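# Return the grip85 gripper to the stand's free slot

## Task

Hang the adaptive gripper (tool 'grip85') in the empty slot of the tool stand so that it sits fully home; seating it incompletely means failure. Then unlock it, pull the tool changer far away from it and leave it untouched. While grip85 is locked on, it counts as part of the arm, and nothing may be pushed or knocked off the table.

## Robot and tools

ROBOT. One six-joint arm (uf850) with a tool changer at its wrist. Two tools exist: grip50 and grip85 (the adaptive gripper), each on a plate that locks to the changer's flat face. Joint ranges in rad, base outward: waist -6.283..6.283, shoulder -2.304..2.304, elbow -4.224..0.061, forearm roll -6.283..6.283, wrist pitch -2.164..2.164, wrist roll -6.283..6.283. Load limits in N m: 55.2, 55.2, 46, 24.8, 17.4, 17.4, and a carried load adds to them. Reaching a limit by contact triggers a TORQUE FAULT: the arm backs off slightly, freezes for 10 s and drops the rest of the call.

FRAMES. Scene frame: origin on the table top under the arm base, +z up, +y to the left when facing +x. end_effector_position is the centre of the changer face; its z axis points away from the arm. Offsets from that centre in face x, y, z, mm: grip50 grip point (0, -25, 180); grip85 grip point (0, 0, 173) closed, 13 mm closer when fully open. Both grippers close along face x.

execute_actions. Argument actions is a list holding one action, one wait, or nothing. An empty list only reports the state. An action is {"rows": [...], "steps": n}: 1 to 15 rows, steps up to 15 (default 15), each step 1/30 s; a row covers one step and the final row repeats. A wait is {"steps": n} with n up to 300, counted from the previous result, so thinking time is included. Optional pictures (boolean) controls images. Each row is 14 numbers in this order: x, y, z (metres, absolute target for the face centre, scene frame), qw, qx, qy, qz (absolute face orientation, w first, scene frame), then lock, grip50_position, grip50_force_limit, grip50_speed, grip85_position, grip85_force_limit, grip85_speed, each in [-1, 1]. Repeat the intended quaternion in every row rather than copying the reported one. A target more than 0.6 m from the last reported position along any face axis is refused and nothing moves. Each step, the commanded pose is cut to within 70 mm and 16 degrees of the measured pose; after the action ends the arm only continues to that cut pose, so check the result and send the remainder. Position wins over orientation when both cannot be met.

Tool numbers. lock: positive locks, negative unlocks, 0 keeps the last command; about 1 s. grip85_position: +1 open (85 mm), pads meet near -0.8, -1 closes until blocked. force_limit: -1 about 20 N to +1 about 235 N (grip85) or 185 N (grip50). speed: -1 about 20 mm/s to +1 about 150 mm/s. Gripper numbers only act while tool_id names that tool and it is ready.

move. target is one 14-number row as above (absolute pose plus tool numbers); speed in m/s, 0.002 to 0.5, default 0.25, with rotation capped at twice that in rad/s. The face follows a straight path of 0.5 to 10 s (longer paths stop early), turning the short way; it does not avoid obstacles and may lag or overshoot speed near full stretch. Faster moves and targets set deeper past a contact hit harder. The result adds a move line: done, off_target, moving, held or fault, plus limits (paced = pose clipped; held = some steps blocked, after which motion may surge) and the distance to target.

wait: seconds 0 to 10; nothing new is sent. zoom_image: camera (cam_head_left 672x504, cam_head_right 672x504, cam_wrist 504x504) and region [x0, y0, x1, y1] in pixels from the top-left, at most 504x504. read_manual: only returns licence texts. finished_scene: scene number; ends the scene irreversibly and reports success.

RESULTS. State line: face position, quaternion and velocities (scene frame; reported position is less exact at long reach). Flags: plate_near, locked, unlocked, in_stand, unlock_refused, tool_id (grip50, grip85, none). Gripper readings show n/a until the tool is ready; position_measured in counts (grip85: about 3 open, 78 = 60 mm, 130 = 40 mm, 180 = 20 mm, 230 pads meet). object_status: 0 moving, 1 blocked opening, 2 blocked closing, 3 at target or pads met. 'pose unreachable' and HELD mark steps altered or blocked by the clearance check (the base mount counts as arm). 'Hand target' shows where the controller is steering. Joint torques are raw, offset and noisy. MOTOR HOT appears from 65 °C; at 80 °C an OVER-TEMPERATURE FAULT brakes the arm until cooled.

STAND AND RETURN. Each slot is a fork with 10 mm stops; the plate hangs with the face's -y axis toward the fork's open side. Fork arms sit 40 to 70 mm either side of the slot middle along face x, their front ends 45 mm toward the open side, their tops 18 mm below a hung plate's face. Slots are 180 mm apart; a plate may be about 1 mm off centre. Changer: 63 mm wide at the face, contact block to 46 mm on face -y (from 2 mm behind the face), lock motor to 58 mm on +y (from 13 mm behind). To stow: hold the tool about 20 mm (10 to 30) above its hung height and at least 110 mm out on the open side, slide it in along face +y, lower until in_stand reads 1, keep still, send lock -1 and wait for unlocked = 1. Away from the stand, unlock is ignored (unlock_refused = 1). Then withdraw the face from the plate and go well clear. Move gently: avoid slams, hard pushes, drops, and anything leaving the table.

Each tool is called by a JSON object that holds its "method" and its "body", one argument or row to a line.

## Session

{"method": "execute_actions", "body": {
  "actions": []
}}

Scene clock: 0.00 s of 6000.00 s.
end_effector_position=(+0.4761, -0.3061, +0.1461) locked=0 unlocked=1 plate_near=0 in_stand=0 unlock_refused=0 tool_id=none grip50_position_measured=n/a grip50_object_status=n/a grip85_position_measured=n/a grip85_object_status=n/a end_effector_quat_wxyz=(+0.020, -0.357, +0.763, -0.538) end_effector_velocity=(+0.000, -0.001, +0.000) end_effector_angular_velocity=(-0.001, -0.001, -0.002)
Joint positions: [-0.159 -1.126 -0.98  -2.339 -1.974 -0.691]
Joint velocities: [-0.     0.001 -0.    -0.    -0.001  0.   ]
Joint torques (N m, as the arm reports them, + toward a larger angle): no reading
Hand target: +0.476, -0.306, +0.146; +0.020, -0.357, +0.763, -0.538

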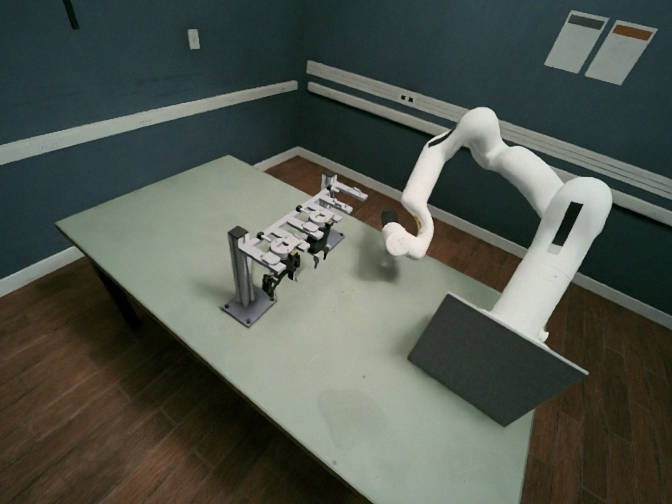

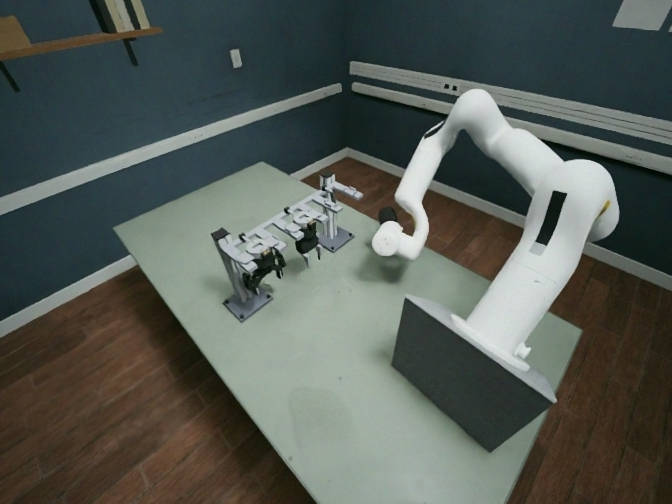

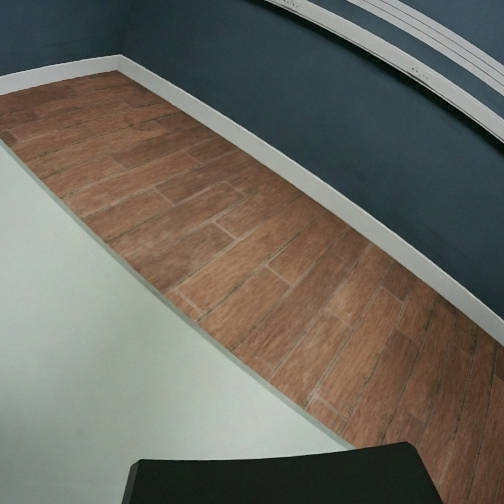

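{"method": "move", "body": {
  "target": [0.5,-0.15,0.5,0,0.707,0.707,0,0,1,0,0,1,0,0]
}}

Scene clock: 28.17 s of 6000.00 s.
end_effector_position=(+0.5010, -0.1503, +0.4996) locked=0 unlocked=1 plate_near=0 in_stand=0 unlock_refused=0 tool_id=none grip50_position_measured=n/a grip50_object_status=n/a grip85_position_measured=n/a grip85_object_status=n/a end_effector_quat_wxyz=(+0.001, +0.708, +0.706, -0.001) end_effector_velocity=(+0.000, -0.000, +0.000) end_effector_angular_velocity=(+0.000, -0.001, -0.003)
Joint positions: [ 0.554 -0.625 -1.09  -0.879 -1.081  1.035]
Joint velocities: [-0.     0.001 -0.    -0.001  0.001  0.003]
Joint torques (N m, as the arm reports them, + toward a larger angle): [ 32.23  21.04 -13.37   1.76  -0.12   0.19]
Hand target: +0.501, -0.150, +0.500; +0.001, +0.708, +0.706, -0.001
Off the commanded pose: 0.001 m, 0 deg.
After step 90, 19.67 s passed at rest.
move: done

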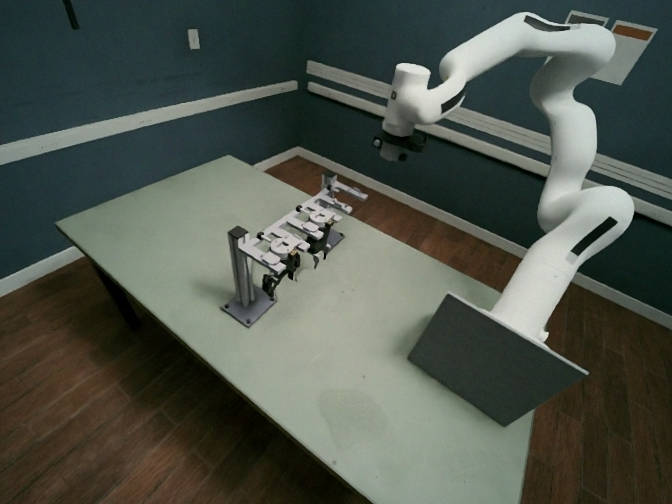

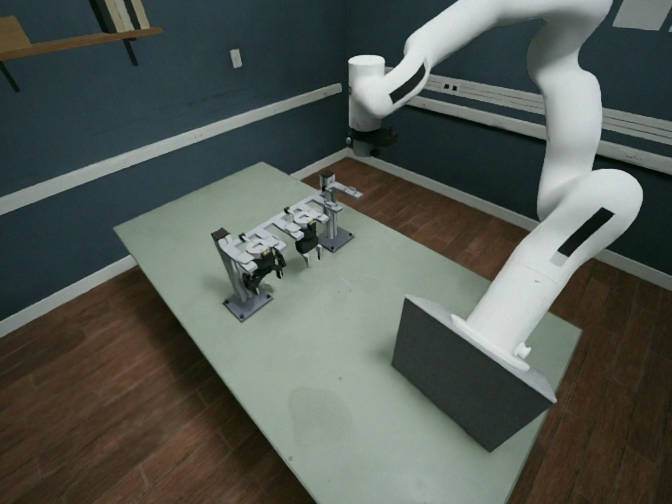

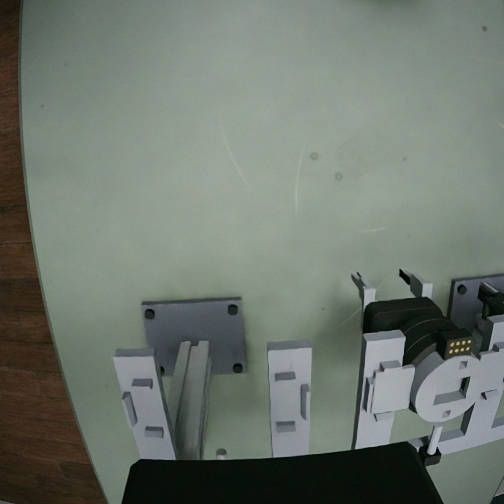

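{"method": "move", "body": {
  "target": [0.56,0.07,0.48,0,0.707,0.707,0,0,1,0,0,1,0,0]
}}

{"method": "zoom_image", "body": {
  "camera": "cam_head_right",
  "region": [190,160,390,330]
}}

Scene clock: 44.37 s of 6000.00 s.
end_effector_position=(+0.5610, +0.0693, +0.4805) locked=0 unlocked=1 plate_near=0 in_stand=0 unlock_refused=0 tool_id=none grip50_position_measured=n/a grip50_object_status=n/a grip85_position_measured=n/a grip85_object_status=n/a end_effector_quat_wxyz=(-0.000, +0.707, +0.707, +0.000) end_effector_velocity=(-0.001, +0.002, -0.002) end_effector_angular_velocity=(-0.001, +0.001, +0.004)
Joint positions: [ 0.715 -1.148 -1.548 -0.781 -1.084  1.137]
Joint velocities: [ 0.001 -0.006 -0.002 -0.     0.001 -0.001]
Joint torques (N m, as the arm reports them, + toward a larger angle): [ 35.74  35.74 -14.87   1.38  -0.15   0.29]
Hand target: +0.561, +0.070, +0.480; -0.000, +0.707, +0.707, +0.000
Off the commanded pose: 0.001 m, 0 deg.
After step 90, 11.83 s passed at rest.
move: done

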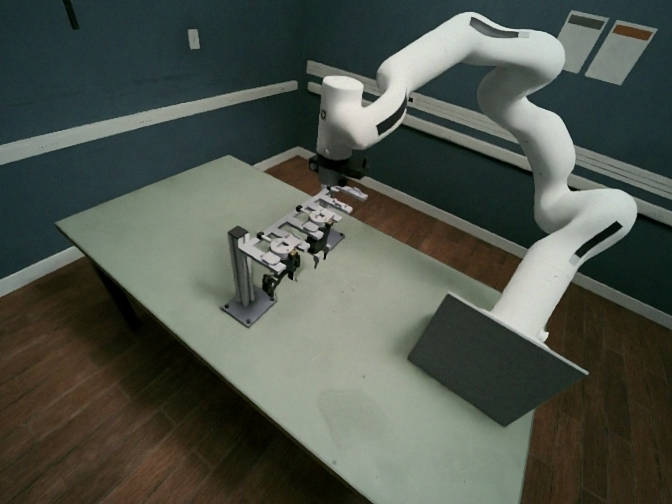

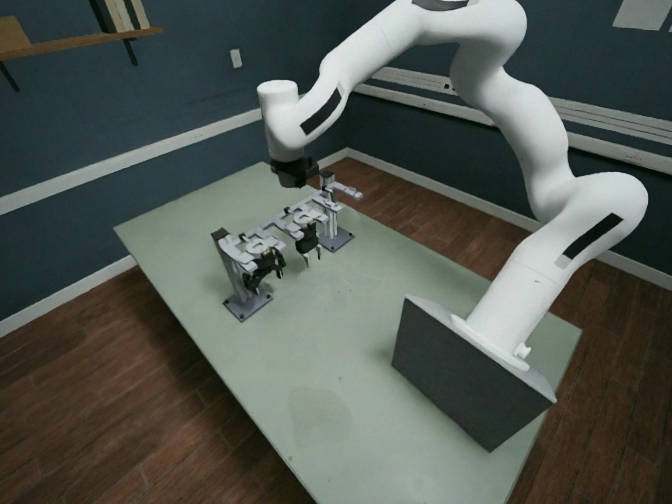

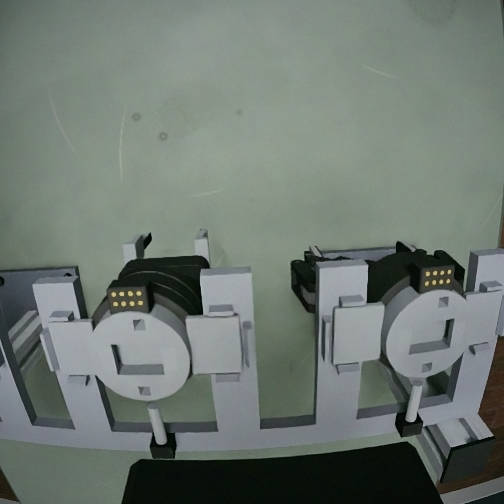

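Region (190, 160, 390, 330) of cam_head_right's 672x504 image, scaled by 2.520, with more detail than that image has; it fills the top 428 rows of this view, and the rest is white.

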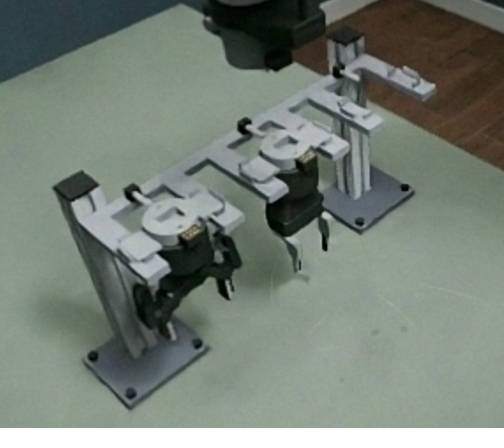

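{"method": "move", "body": {
  "target": [0.58,0.18,0.40,0,0.695,0.719,0,0,1,0,0,1,0,0]
}}

Scene clock: 64.10 s of 6000.00 s.
end_effector_position=(+0.5807, +0.1797, +0.4007) locked=0 unlocked=1 plate_near=0 in_stand=0 unlock_refused=0 tool_id=none grip50_position_measured=n/a grip50_object_status=n/a grip85_position_measured=n/a grip85_object_status=n/a end_effector_quat_wxyz=(-0.000, +0.695, +0.719, +0.000) end_effector_velocity=(-0.002, +0.001, -0.003) end_effector_angular_velocity=(-0.004, +0.003, +0.004)
Joint positions: [ 0.724 -1.481 -1.844 -0.788 -1.06   1.136]
Joint velocities: [ 0.    -0.005 -0.    -0.    -0.002 -0.001]
Joint torques (N m, as the arm reports them, + toward a larger angle): [ 37.6   41.47 -14.83   1.31  -0.07   0.19]
Hand target: +0.580, +0.180, +0.400; -0.000, +0.695, +0.719, +0.000
Off the commanded pose: 0.001 m, 0 deg.
After step 90, 15.73 s passed at rest.
move: done

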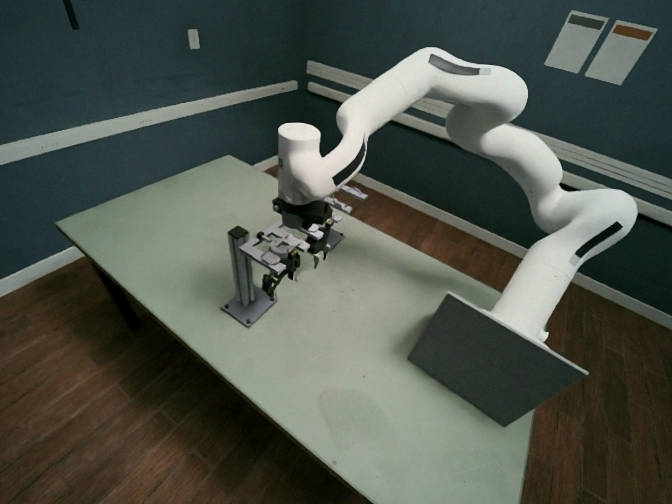

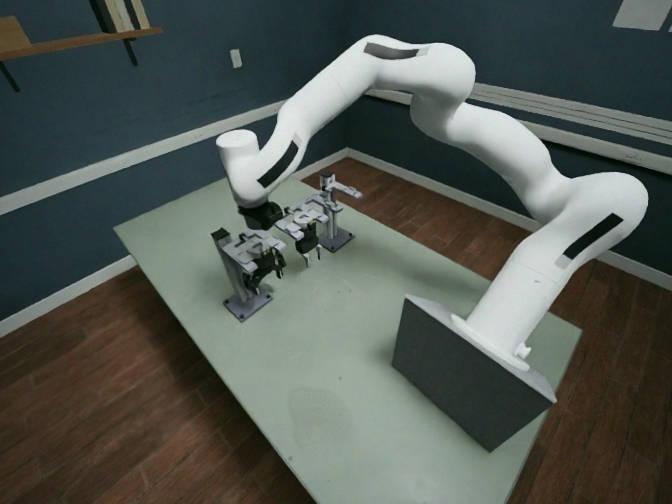

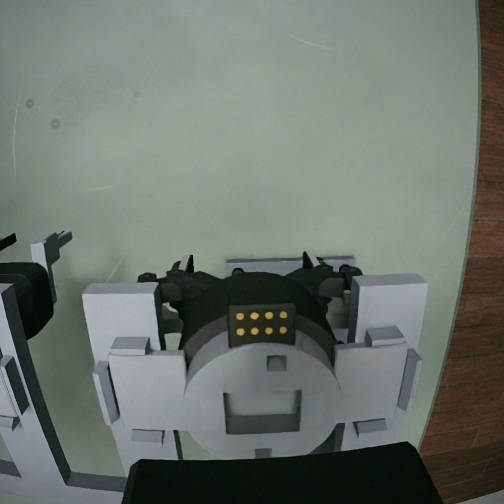

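{"method": "move", "body": {
  "target": [0.614,0.178,0.345,0,0.707,0.707,0,0,1,0,0,1,0,0],
  "speed": 0.1
}}

Scene clock: 78.60 s of 6000.00 s.
end_effector_position=(+0.6140, +0.1779, +0.3453) locked=0 unlocked=1 plate_near=0 in_stand=0 unlock_refused=0 tool_id=none grip50_position_measured=n/a grip50_object_status=n/a grip85_position_measured=n/a grip85_object_status=n/a end_effector_quat_wxyz=(+0.000, +0.707, +0.707, +0.000) end_effector_velocity=(+0.001, -0.000, -0.001) end_effector_angular_velocity=(+0.000, -0.001, -0.001)
Joint positions: [ 0.648 -1.591 -1.973 -0.841 -1.053  1.132]
Joint velocities: [-0.001 -0.002 -0.003 -0.002  0.    -0.   ]
Joint torques (N m, as the arm reports them, + toward a larger angle): [ 40.36  43.58 -13.78   1.38  -0.26   0.14]
Hand target: +0.614, +0.178, +0.345; +0.000, +0.707, +0.707, -0.000
Off the commanded pose: 0.000 m, 0 deg.
After step 90, 10.53 s passed at rest.
move: done

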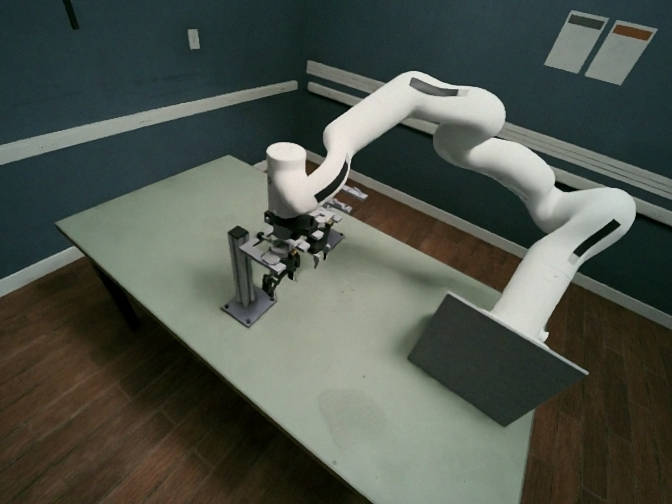

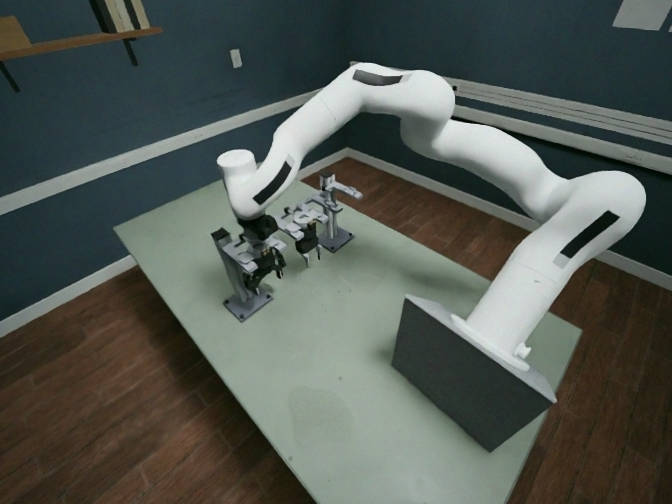

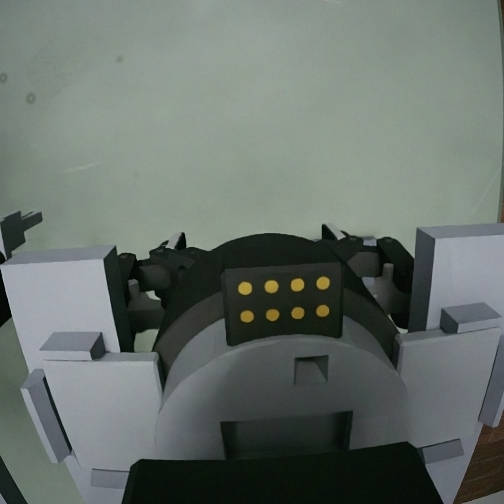

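{"method": "move", "body": {
  "target": [0.617,0.1825,0.322,0,0.707,0.707,0,0,1,0,0,1,0,0],
  "speed": 0.05
}}

Scene clock: 92.07 s of 6000.00 s.
end_effector_position=(+0.6171, +0.1825, +0.3222) locked=0 unlocked=1 plate_near=0 in_stand=0 unlock_refused=0 tool_id=none grip50_position_measured=n/a grip50_object_status=n/a grip85_position_measured=n/a grip85_object_status=n/a end_effector_quat_wxyz=(+0.000, +0.707, +0.707, +0.000) end_effector_velocity=(-0.000, +0.001, +0.001) end_effector_angular_velocity=(+0.001, -0.001, +0.001)
Joint positions: [ 0.628 -1.632 -2.004 -0.861 -1.041  1.135]
Joint velocities: [ 0.002 -0.001 -0.001  0.001  0.001 -0.   ]
Joint torques (N m, as the arm reports them, + toward a larger angle): [ 40.44  43.55 -14.21   1.38  -0.08   0.14]
Hand target: +0.617, +0.183, +0.322; -0.000, +0.707, +0.707, -0.000
Off the commanded pose: 0.000 m, 0 deg.
After step 90, 9.70 s passed at rest.
move: done

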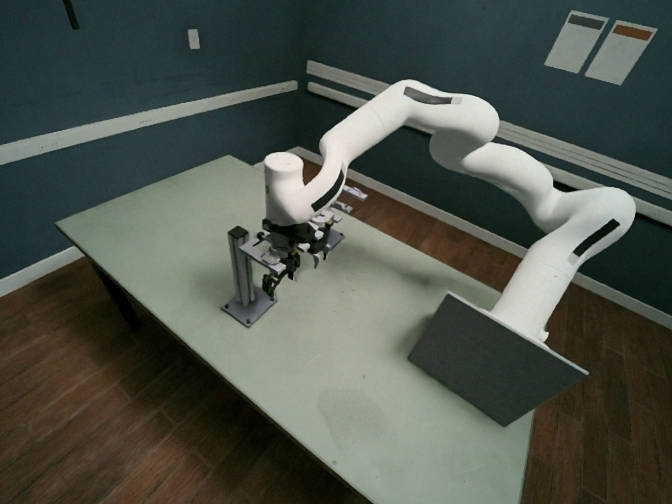

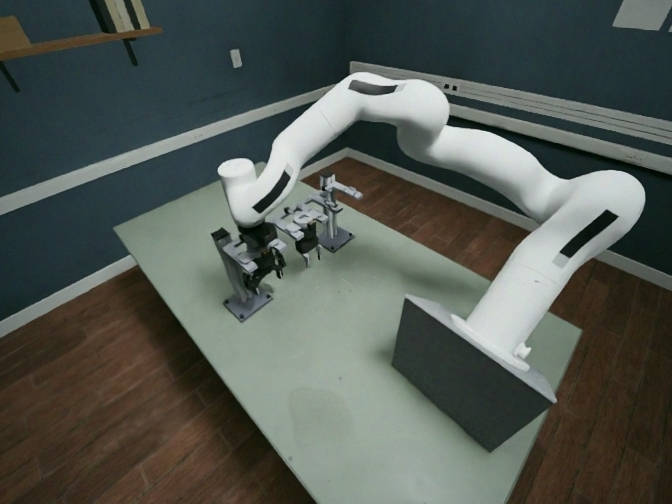

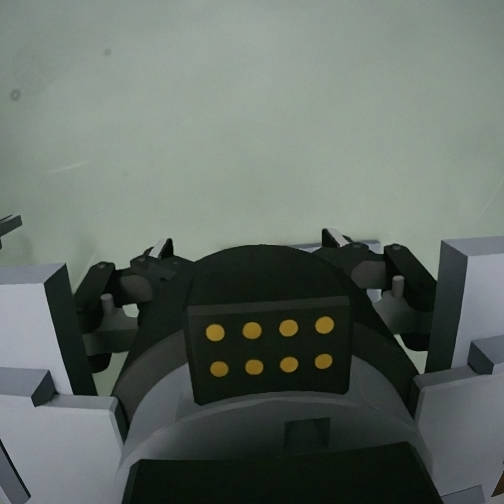

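{"method": "move", "body": {
  "target": [0.617,0.183,0.306,0,0.707,0.707,0,0,1,0,0,1,0,0],
  "speed": 0.01
}}

Scene clock: 98.40 s of 6000.00 s.
end_effector_position=(+0.6183, +0.1829, +0.3098) locked=0 unlocked=1 plate_near=0 in_stand=0 unlock_refused=0 tool_id=none grip50_position_measured=n/a grip50_object_status=n/a grip85_position_measured=n/a grip85_object_status=n/a end_effector_quat_wxyz=(+0.001, +0.707, +0.707, +0.002) end_effector_velocity=(-0.001, +0.001, -0.001) end_effector_angular_velocity=(+0.004, +0.000, +0.001)
Joint positions: [ 0.616 -1.647 -2.01  -0.879 -1.029  1.143]
Joint velocities: [-0.     0.001  0.005  0.     0.006  0.001]
Joint torques (N m, as the arm reports them, + toward a larger angle): [ 9.2  11.01 -1.15  0.69  2.7   0.09]
Hand target: +0.617, +0.183, +0.306; -0.000, +0.707, +0.707, -0.000
Off the commanded pose: 0.004 m, 0 deg.
After step 90, 1.50 s passed at rest.
move: off_target

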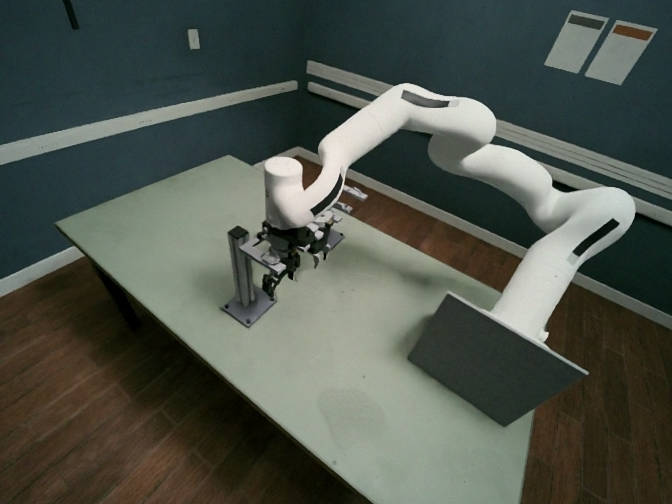

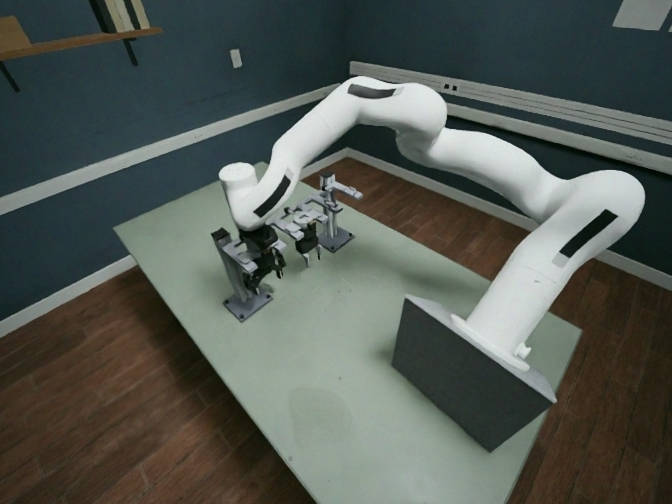

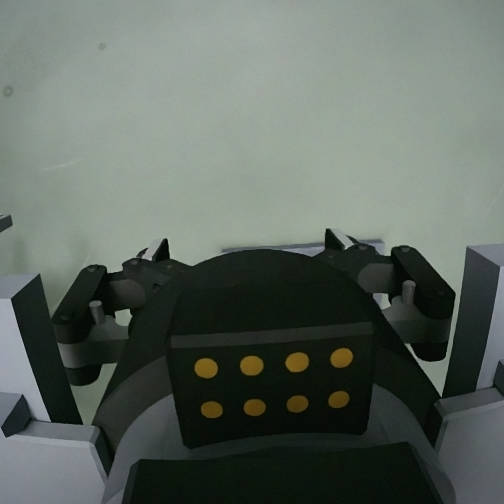

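{"method": "move", "body": {
  "target": [0.620,0.183,0.3125,0,0.707,0.707,0,0,1,0,0,1,0,0],
  "speed": 0.01
}}

{"method": "move", "body": {
  "target": [0.620,0.183,0.308,0,0.707,0.707,0,0,1,0,0,1,0,0],
  "speed": 0.005
}}

Scene clock: 106.93 s of 6000.00 s.
end_effector_position=(+0.6191, +0.1833, +0.3109) locked=0 unlocked=1 plate_near=0 in_stand=0 unlock_refused=0 tool_id=none grip50_position_measured=n/a grip50_object_status=n/a grip85_position_measured=n/a grip85_object_status=n/a end_effector_quat_wxyz=(-0.001, +0.707, +0.707, -0.001) end_effector_velocity=(+0.001, +0.000, +0.001) end_effector_angular_velocity=(+0.003, -0.003, -0.002)
Joint positions: [ 0.616 -1.652 -2.021 -0.869 -1.037  1.132]
Joint velocities: [ 0.     0.    -0.003  0.001  0.001 -0.001]
Joint torques (N m, as the arm reports them, + toward a larger angle): [ 38.7   42.59 -14.25   1.45   0.14   0.23]
Hand target: +0.620, +0.183, +0.312; +0.000, +0.707, +0.707, -0.000
Off the commanded pose: 0.002 m, 0 deg.
After step 90, 4.83 s passed at rest.
move: done

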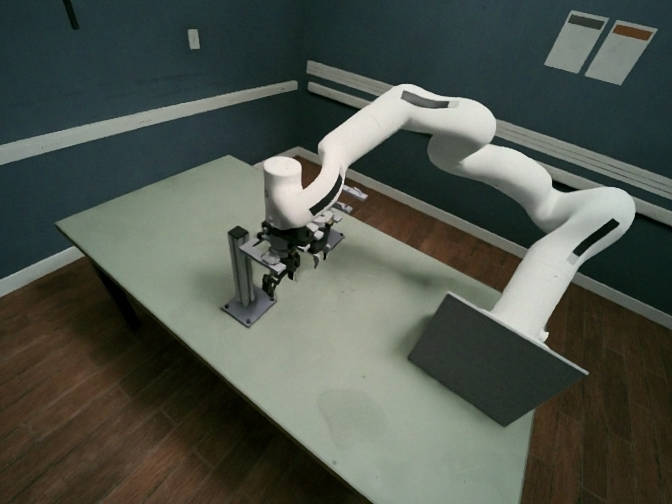

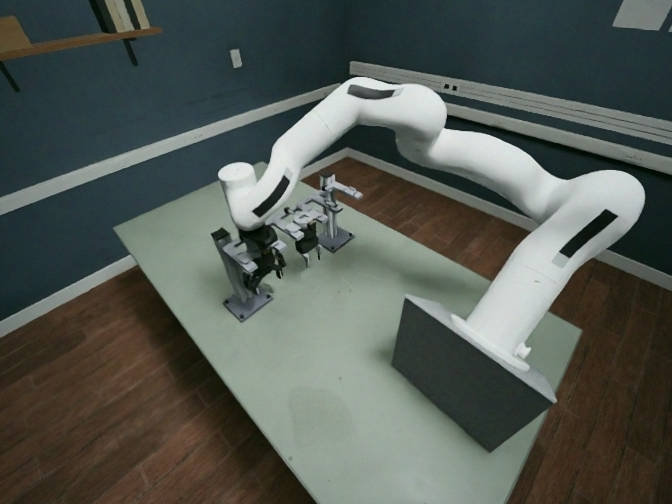

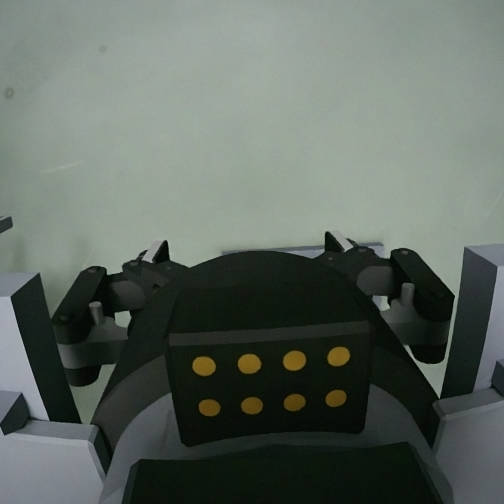

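Scene clock: 107.77 s of 6000.00 s.
end_effector_position=(+0.6200, +0.1834, +0.3100) locked=0 unlocked=1 plate_near=0 in_stand=0 unlock_refused=0 tool_id=none grip50_position_measured=n/a grip50_object_status=n/a grip85_position_measured=n/a grip85_object_status=n/a end_effector_quat_wxyz=(+0.001, +0.707, +0.707, +0.000) end_effector_velocity=(+0.000, +0.001, +0.000) end_effector_angular_velocity=(+0.001, -0.005, +0.002)
Joint positions: [ 0.616 -1.654 -2.024 -0.874 -1.037  1.134]
Joint velocities: [ 0.001 -0.     0.001 -0.004  0.004  0.001]
Joint torques (N m, as the arm reports them, + toward a larger angle): [10.07 19.91 -8.12 -1.01  5.13  0.43]
Hand target: +0.620, +0.183, +0.308; -0.000, +0.707, +0.707, -0.000
Off the commanded pose: 0.002 m, 0 deg.
move: done

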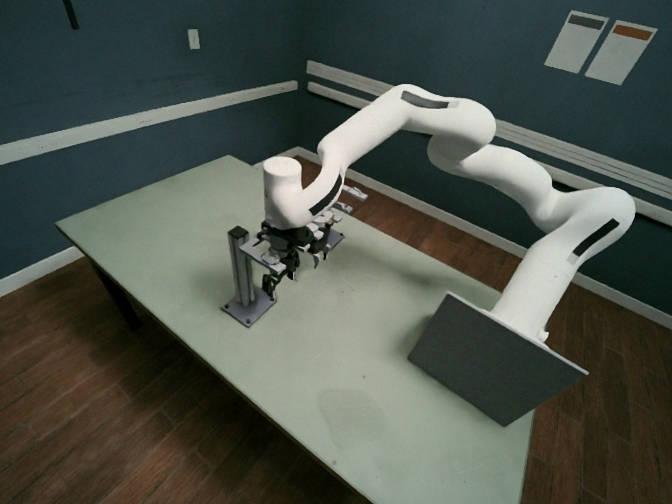

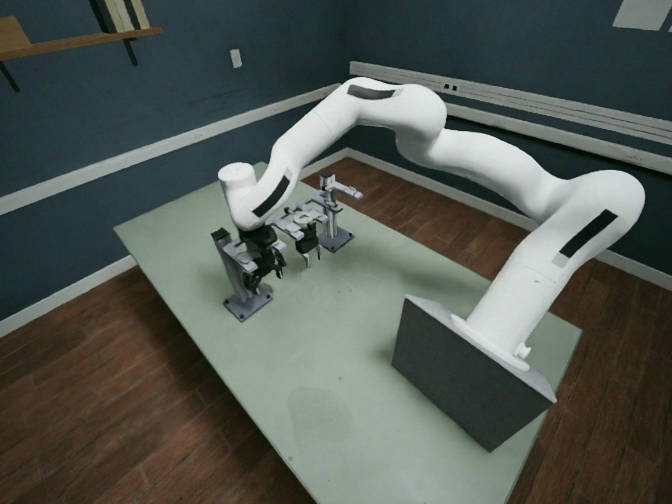

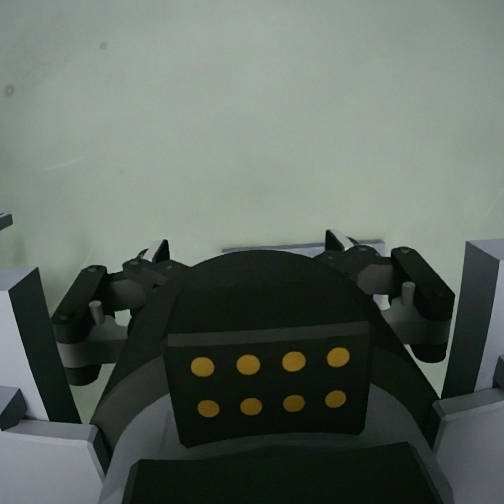

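{"method": "execute_actions", "body": {
  "actions": [
    {"rows":[[0.619,0.182,0.3085,0,0.707,0.707,0,0,1,0,0,1,0,0]]}
  ],
  "pictures": false
}}

{"method": "execute_actions", "body": {
  "actions": [
    {"rows":[[0.619,0.1845,0.3085,0,0.707,0.707,0,0,1,0,0,1,0,0]]}
  ]
}}

Scene clock: 127.40 s of 6000.00 s.
end_effector_position=(+0.6193, +0.1820, +0.3086) locked=0 unlocked=1 plate_near=0 in_stand=0 unlock_refused=0 tool_id=none grip50_position_measured=n/a grip50_object_status=n/a grip85_position_measured=n/a grip85_object_status=n/a end_effector_quat_wxyz=(-0.000, +0.707, +0.707, +0.000) end_effector_velocity=(-0.001, +0.001, -0.001) end_effector_angular_velocity=(-0.001, -0.000, +0.001)
Joint positions: [ 0.613 -1.65  -2.015 -0.876 -1.032  1.138]
Joint velocities: [ 0.001 -0.001  0.    -0.001 -0.     0.001]
Joint torques (N m, as the arm reports them, + toward a larger angle): [ 25.09  52.47 -20.49  -2.13  -0.5    0.5 ]
Hand target: +0.619, +0.182, +0.308; -0.000, +0.707, +0.707, -0.000
Off the commanded pose: 0.000 m, 0 deg.
Steps of this call (steps 1 to 90: nothing new was sent; then 16.13 s passed at rest; steps 91 to 105: all 15 steps of this action). Readings (end_effector_position | what the end effector reports):
91: (+0.6195, +0.1835, +0.3084) | locked=0 unlocked=1 plate_near=0 in_stand=0 unlock_refused=0 tool_id=none grip50_position_measured=n/a grip50_object_status=n/a grip85_position_measured=n/a grip85_object_status=n/a
92: (+0.6194, +0.1833, +0.3084) | locked=0 unlocked=1 plate_near=0 in_stand=0 unlock_refused=0 tool_id=none grip50_position_measured=n/a grip50_object_status=n/a grip85_position_measured=n/a grip85_object_status=n/a
94: (+0.6194, +0.1828, +0.3085) | locked=0 unlocked=1 plate_near=0 in_stand=0 unlock_refused=0 tool_id=none grip50_position_measured=n/a grip50_object_status=n/a grip85_position_measured=n/a grip85_object_status=n/a
98: (+0.6193, +0.1823, +0.3084) | locked=0 unlocked=1 plate_near=0 in_stand=0 unlock_refused=0 tool_id=none grip50_position_measured=n/a grip50_object_status=n/a grip85_position_measured=n/a grip85_object_status=n/a
105: the state above

Scene clock: 127.90 s of 6000.00 s.
end_effector_position=(+0.6192, +0.1843, +0.3088) locked=0 unlocked=1 plate_near=0 in_stand=0 unlock_refused=0 tool_id=none grip50_position_measured=n/a grip50_object_status=n/a grip85_position_measured=n/a grip85_object_status=n/a end_effector_quat_wxyz=(+0.000, +0.707, +0.707, +0.000) end_effector_velocity=(+0.000, +0.000, +0.000) end_effector_angular_velocity=(+0.004, -0.002, -0.000)
Joint positions: [ 0.615 -1.656 -2.024 -0.873 -1.035  1.136]
Joint velocities: [ 0.     0.001  0.     0.     0.004 -0.   ]
Joint torques (N m, as the arm reports them, + toward a larger angle): [ 27.56  44.88 -19.16  -1.77   3.18   0.41]
Hand target: +0.619, +0.185, +0.309; +0.000, +0.707, +0.707, -0.000
Off the commanded pose: 0.000 m, 0 deg.
Steps of this call (steps 1 to 15: all 15 steps of this action). Readings (end_effector_position | what the end effector reports):
1: (+0.6193, +0.1820, +0.3086) | locked=0 unlocked=1 plate_near=0 in_stand=0 unlock_refused=0 tool_id=none grip50_position_measured=n/a grip50_object_status=n/a grip85_position_measured=n/a grip85_object_status=n/a
2: (+0.6193, +0.1823, +0.3087) | locked=0 unlocked=1 plate_near=0 in_stand=0 unlock_refused=0 tool_id=none grip50_position_measured=n/a grip50_object_status=n/a grip85_position_measured=n/a grip85_object_status=n/a
4: (+0.6194, +0.1831, +0.3088) | locked=0 unlocked=1 plate_near=0 in_stand=0 unlock_refused=0 tool_id=none grip50_position_measured=n/a grip50_object_status=n/a grip85_position_measured=n/a grip85_object_status=n/a
8: (+0.6193, +0.1837, +0.3089) | locked=0 unlocked=1 plate_near=0 in_stand=0 unlock_refused=0 tool_id=none grip50_position_measured=n/a grip50_object_status=n/a grip85_position_measured=n/a grip85_object_status=n/a
15: the state above

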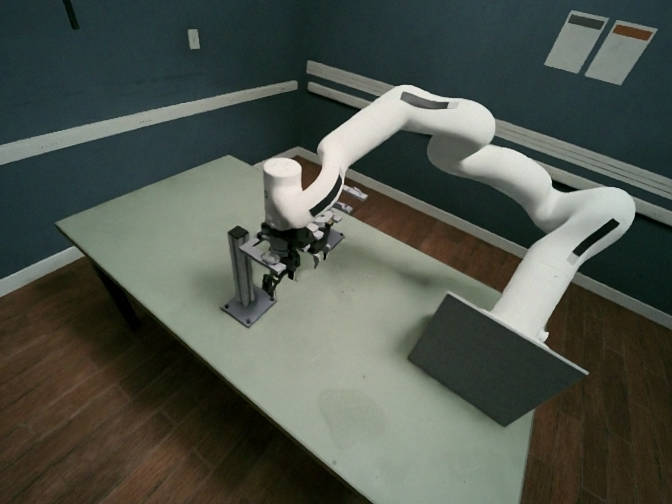

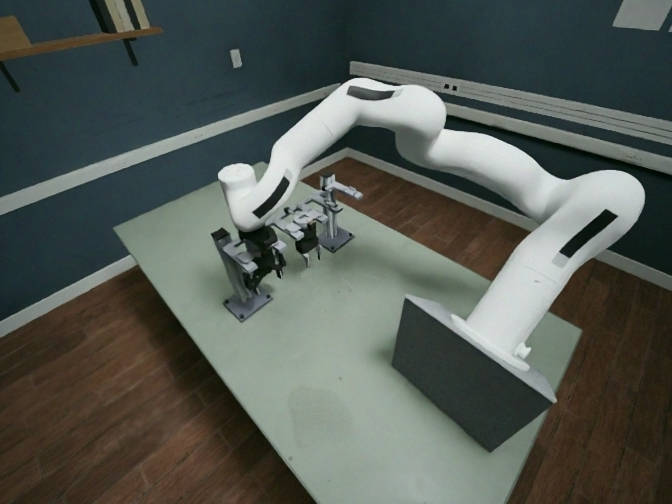

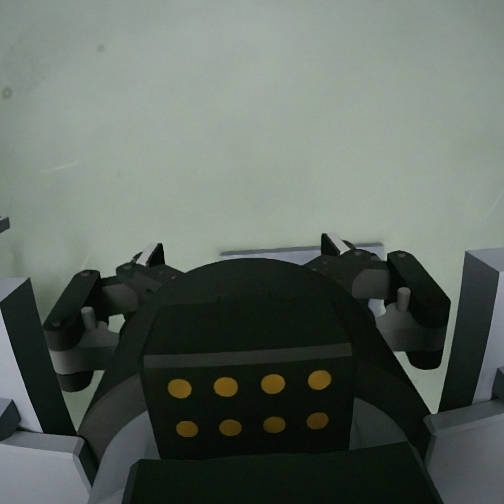

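{"method": "execute_actions", "body": {
  "actions": [
    {"rows":[[0.618,0.1827,0.3088,0,0.707,0.707,0,0,1,0,0,1,0,0],[0.618,0.1827,0.3088,0,0.707,0.707,0,0,1,0,0,1,0,0],[0.618,0.1827,0.3088,0,0.707,0.707,0,0,1,0,0,1,0,0],[0.618,0.1827,0.3088,0,0.707,0.707,0,0,1,0,0,1,0,0],[0.618,0.1827,0.3088,0,0.707,0.707,0,0,1,0,0,1,0,0],[0.617,0.1827,0.3088,0,0.707,0.707,0,0,1,0,0,1,0,0],[0.617,0.1827,0.3088,0,0.707,0.707,0,0,1,0,0,1,0,0],[0.617,0.1827,0.3088,0,0.707,0.707,0,0,1,0,0,1,0,0],[0.617,0.1827,0.3088,0,0.707,0.707,0,0,1,0,0,1,0,0],[0.617,0.1827,0.3088,0,0.707,0.707,0,0,1,0,0,1,0,0],[0.616,0.1827,0.3088,0,0.707,0.707,0,0,1,0,0,1,0,0]]}
  ]
}}

Scene clock: 144.90 s of 6000.00 s.
end_effector_position=(+0.6163, +0.1825, +0.3087) locked=0 unlocked=1 plate_near=0 in_stand=0 unlock_refused=0 tool_id=none grip50_position_measured=n/a grip50_object_status=n/a grip85_position_measured=n/a grip85_object_status=n/a end_effector_quat_wxyz=(-0.000, +0.707, +0.707, +0.000) end_effector_velocity=(-0.004, +0.002, -0.000) end_effector_angular_velocity=(-0.002, +0.003, +0.004)
Joint positions: [ 0.615 -1.645 -2.003 -0.877 -1.028  1.145]
Joint velocities: [0.004 0.002 0.011 0.001 0.002 0.004]
Joint torques (N m, as the arm reports them, + toward a larger angle): [ 40.82  43.78 -13.36   1.38  -0.14   0.23]
Hand target: +0.616, +0.183, +0.309; -0.000, +0.707, +0.707, +0.000
Off the commanded pose: 0.000 m, 0 deg.
Steps of this call (steps 1 to 90: nothing new was sent; then 13.50 s passed at rest; steps 91 to 105: all 15 steps of this action). Readings (end_effector_position | what the end effector reports):
91: (+0.6190, +0.1845, +0.3085) | locked=0 unlocked=1 plate_near=0 in_stand=0 unlock_refused=0 tool_id=none grip50_position_measured=n/a grip50_object_status=n/a grip85_position_measured=n/a grip85_object_status=n/a
92: (+0.6187, +0.1840, +0.3084) | locked=0 unlocked=1 plate_near=0 in_stand=0 unlock_refused=0 tool_id=none grip50_position_measured=n/a grip50_object_status=n/a grip85_position_measured=n/a grip85_object_status=n/a
94: (+0.6188, +0.1826, +0.3085) | locked=0 unlocked=1 plate_near=0 in_stand=0 unlock_refused=0 tool_id=none grip50_position_measured=n/a grip50_object_status=n/a grip85_position_measured=n/a grip85_object_status=n/a
98: (+0.6183, +0.1823, +0.3086) | locked=0 unlocked=1 plate_near=0 in_stand=0 unlock_refused=0 tool_id=none grip50_position_measured=n/a grip50_object_status=n/a grip85_position_measured=n/a grip85_object_status=n/a
105: the state above

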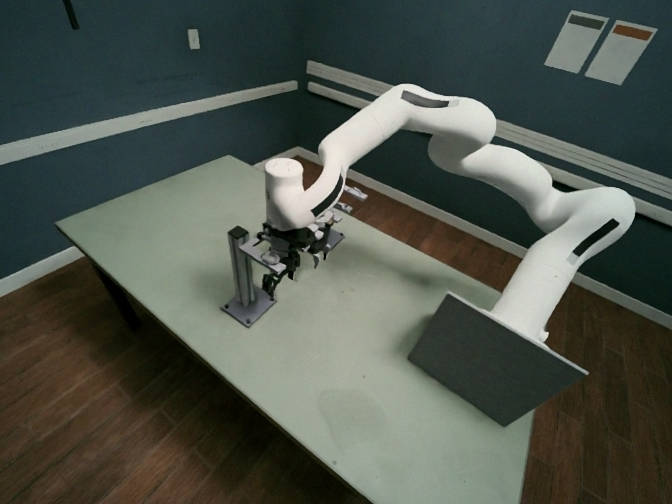

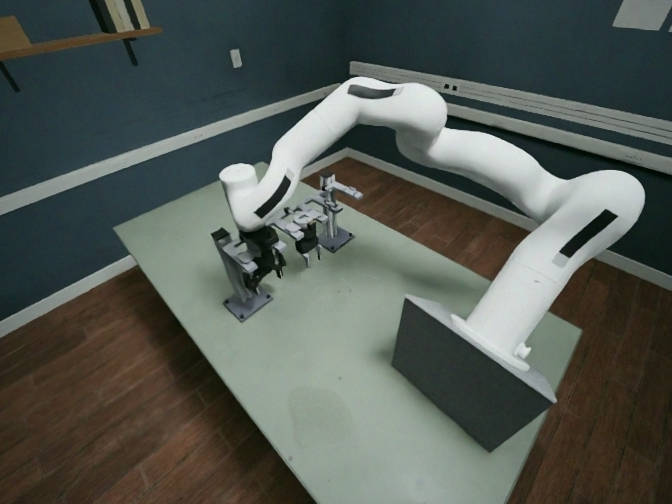

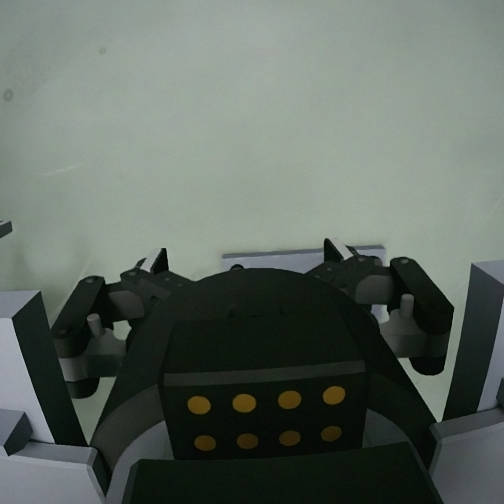

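{"method": "move", "body": {
  "target": [0.6155,0.1827,0.305,0,0.707,0.707,0,0,1,0,0,1,0,0],
  "speed": 0.004
}}

Scene clock: 152.40 s of 6000.00 s.
end_effector_position=(+0.6156, +0.1829, +0.3052) locked=0 unlocked=1 plate_near=0 in_stand=0 unlock_refused=0 tool_id=none grip50_position_measured=n/a grip50_object_status=n/a grip85_position_measured=n/a grip85_object_status=n/a end_effector_quat_wxyz=(-0.000, +0.707, +0.707, +0.000) end_effector_velocity=(-0.001, +0.000, -0.001) end_effector_angular_velocity=(-0.001, +0.002, +0.000)
Joint positions: [ 0.613 -1.648 -2.001 -0.882 -1.024  1.148]
Joint velocities: [-0.001 -0.002 -0.001  0.001 -0.001 -0.   ]
Joint torques (N m, as the arm reports them, + toward a larger angle): [ 36.28  43.08 -12.47   1.2   -1.29   0.44]
Hand target: +0.615, +0.183, +0.305; -0.000, +0.707, +0.707, +0.000
Off the commanded pose: 0.000 m, 0 deg.
After step 90, 3.33 s passed at rest.
move: done

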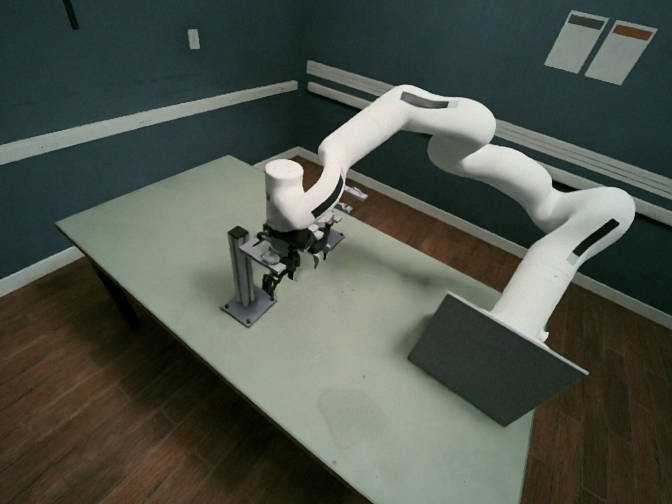

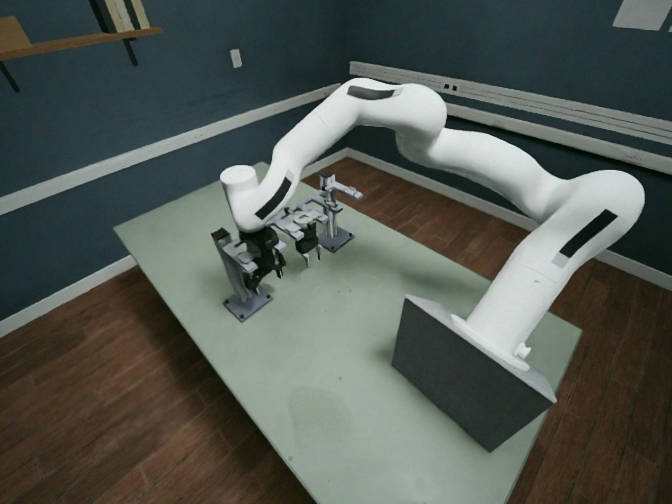

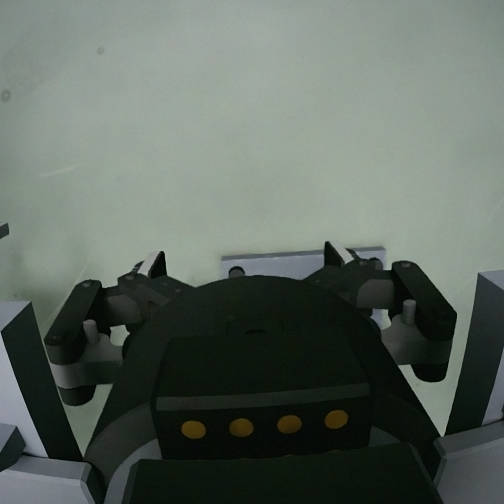

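Going in, light conical contact.

{"method": "move", "body": {
  "target": [0.615,0.183,0.3015,0,0.707,0.707,0,0,1,0,0,1,0,0],
  "speed": 0.004
}}

Scene clock: 161.93 s of 6000.00 s.
end_effector_position=(+0.6152, +0.1832, +0.3021) locked=0 unlocked=1 plate_near=0 in_stand=1 unlock_refused=0 tool_id=none grip50_position_measured=n/a grip50_object_status=n/a grip85_position_measured=n/a grip85_object_status=n/a end_effector_quat_wxyz=(+0.000, +0.707, +0.707, +0.001) end_effector_velocity=(-0.000, +0.000, -0.001) end_effector_angular_velocity=(-0.001, +0.000, +0.001)
Joint positions: [ 0.61  -1.651 -2.    -0.886 -1.021  1.151]
Joint velocities: [-0.    -0.001 -0.    -0.001  0.     0.   ]
Joint torques (N m, as the arm reports them, + toward a larger angle): [18.11 33.79 -4.85  1.99 -6.19  1.3 ]
Hand target: +0.615, +0.183, +0.302; -0.000, +0.707, +0.707, +0.000
Off the commanded pose: 0.001 m, 0 deg.
After step 90, 5.43 s passed at rest.
move: done

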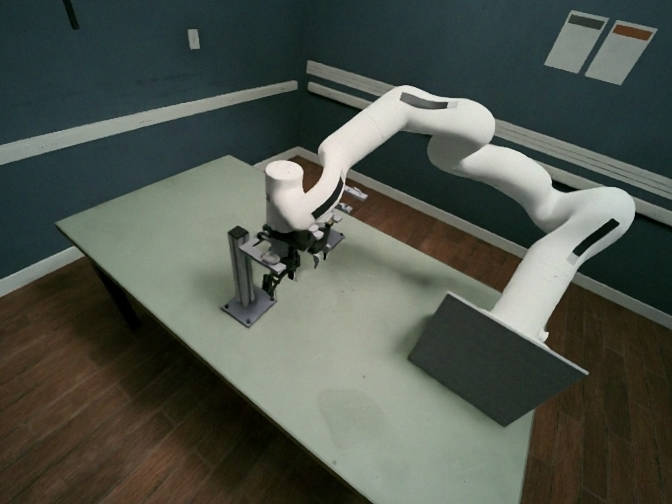

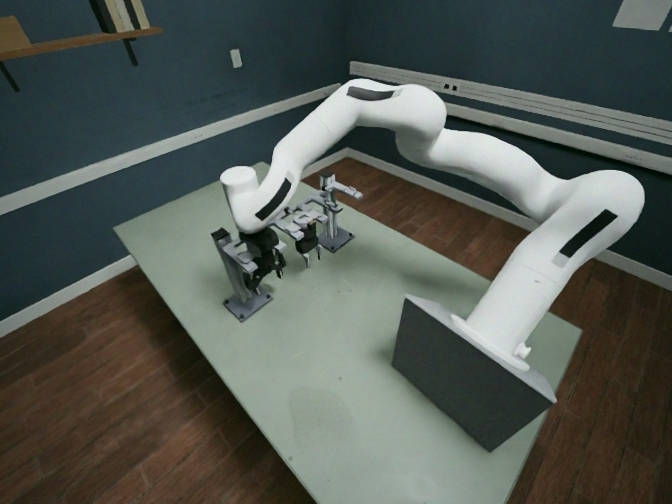

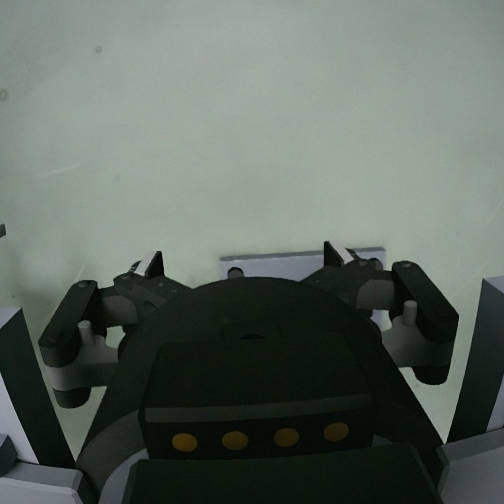

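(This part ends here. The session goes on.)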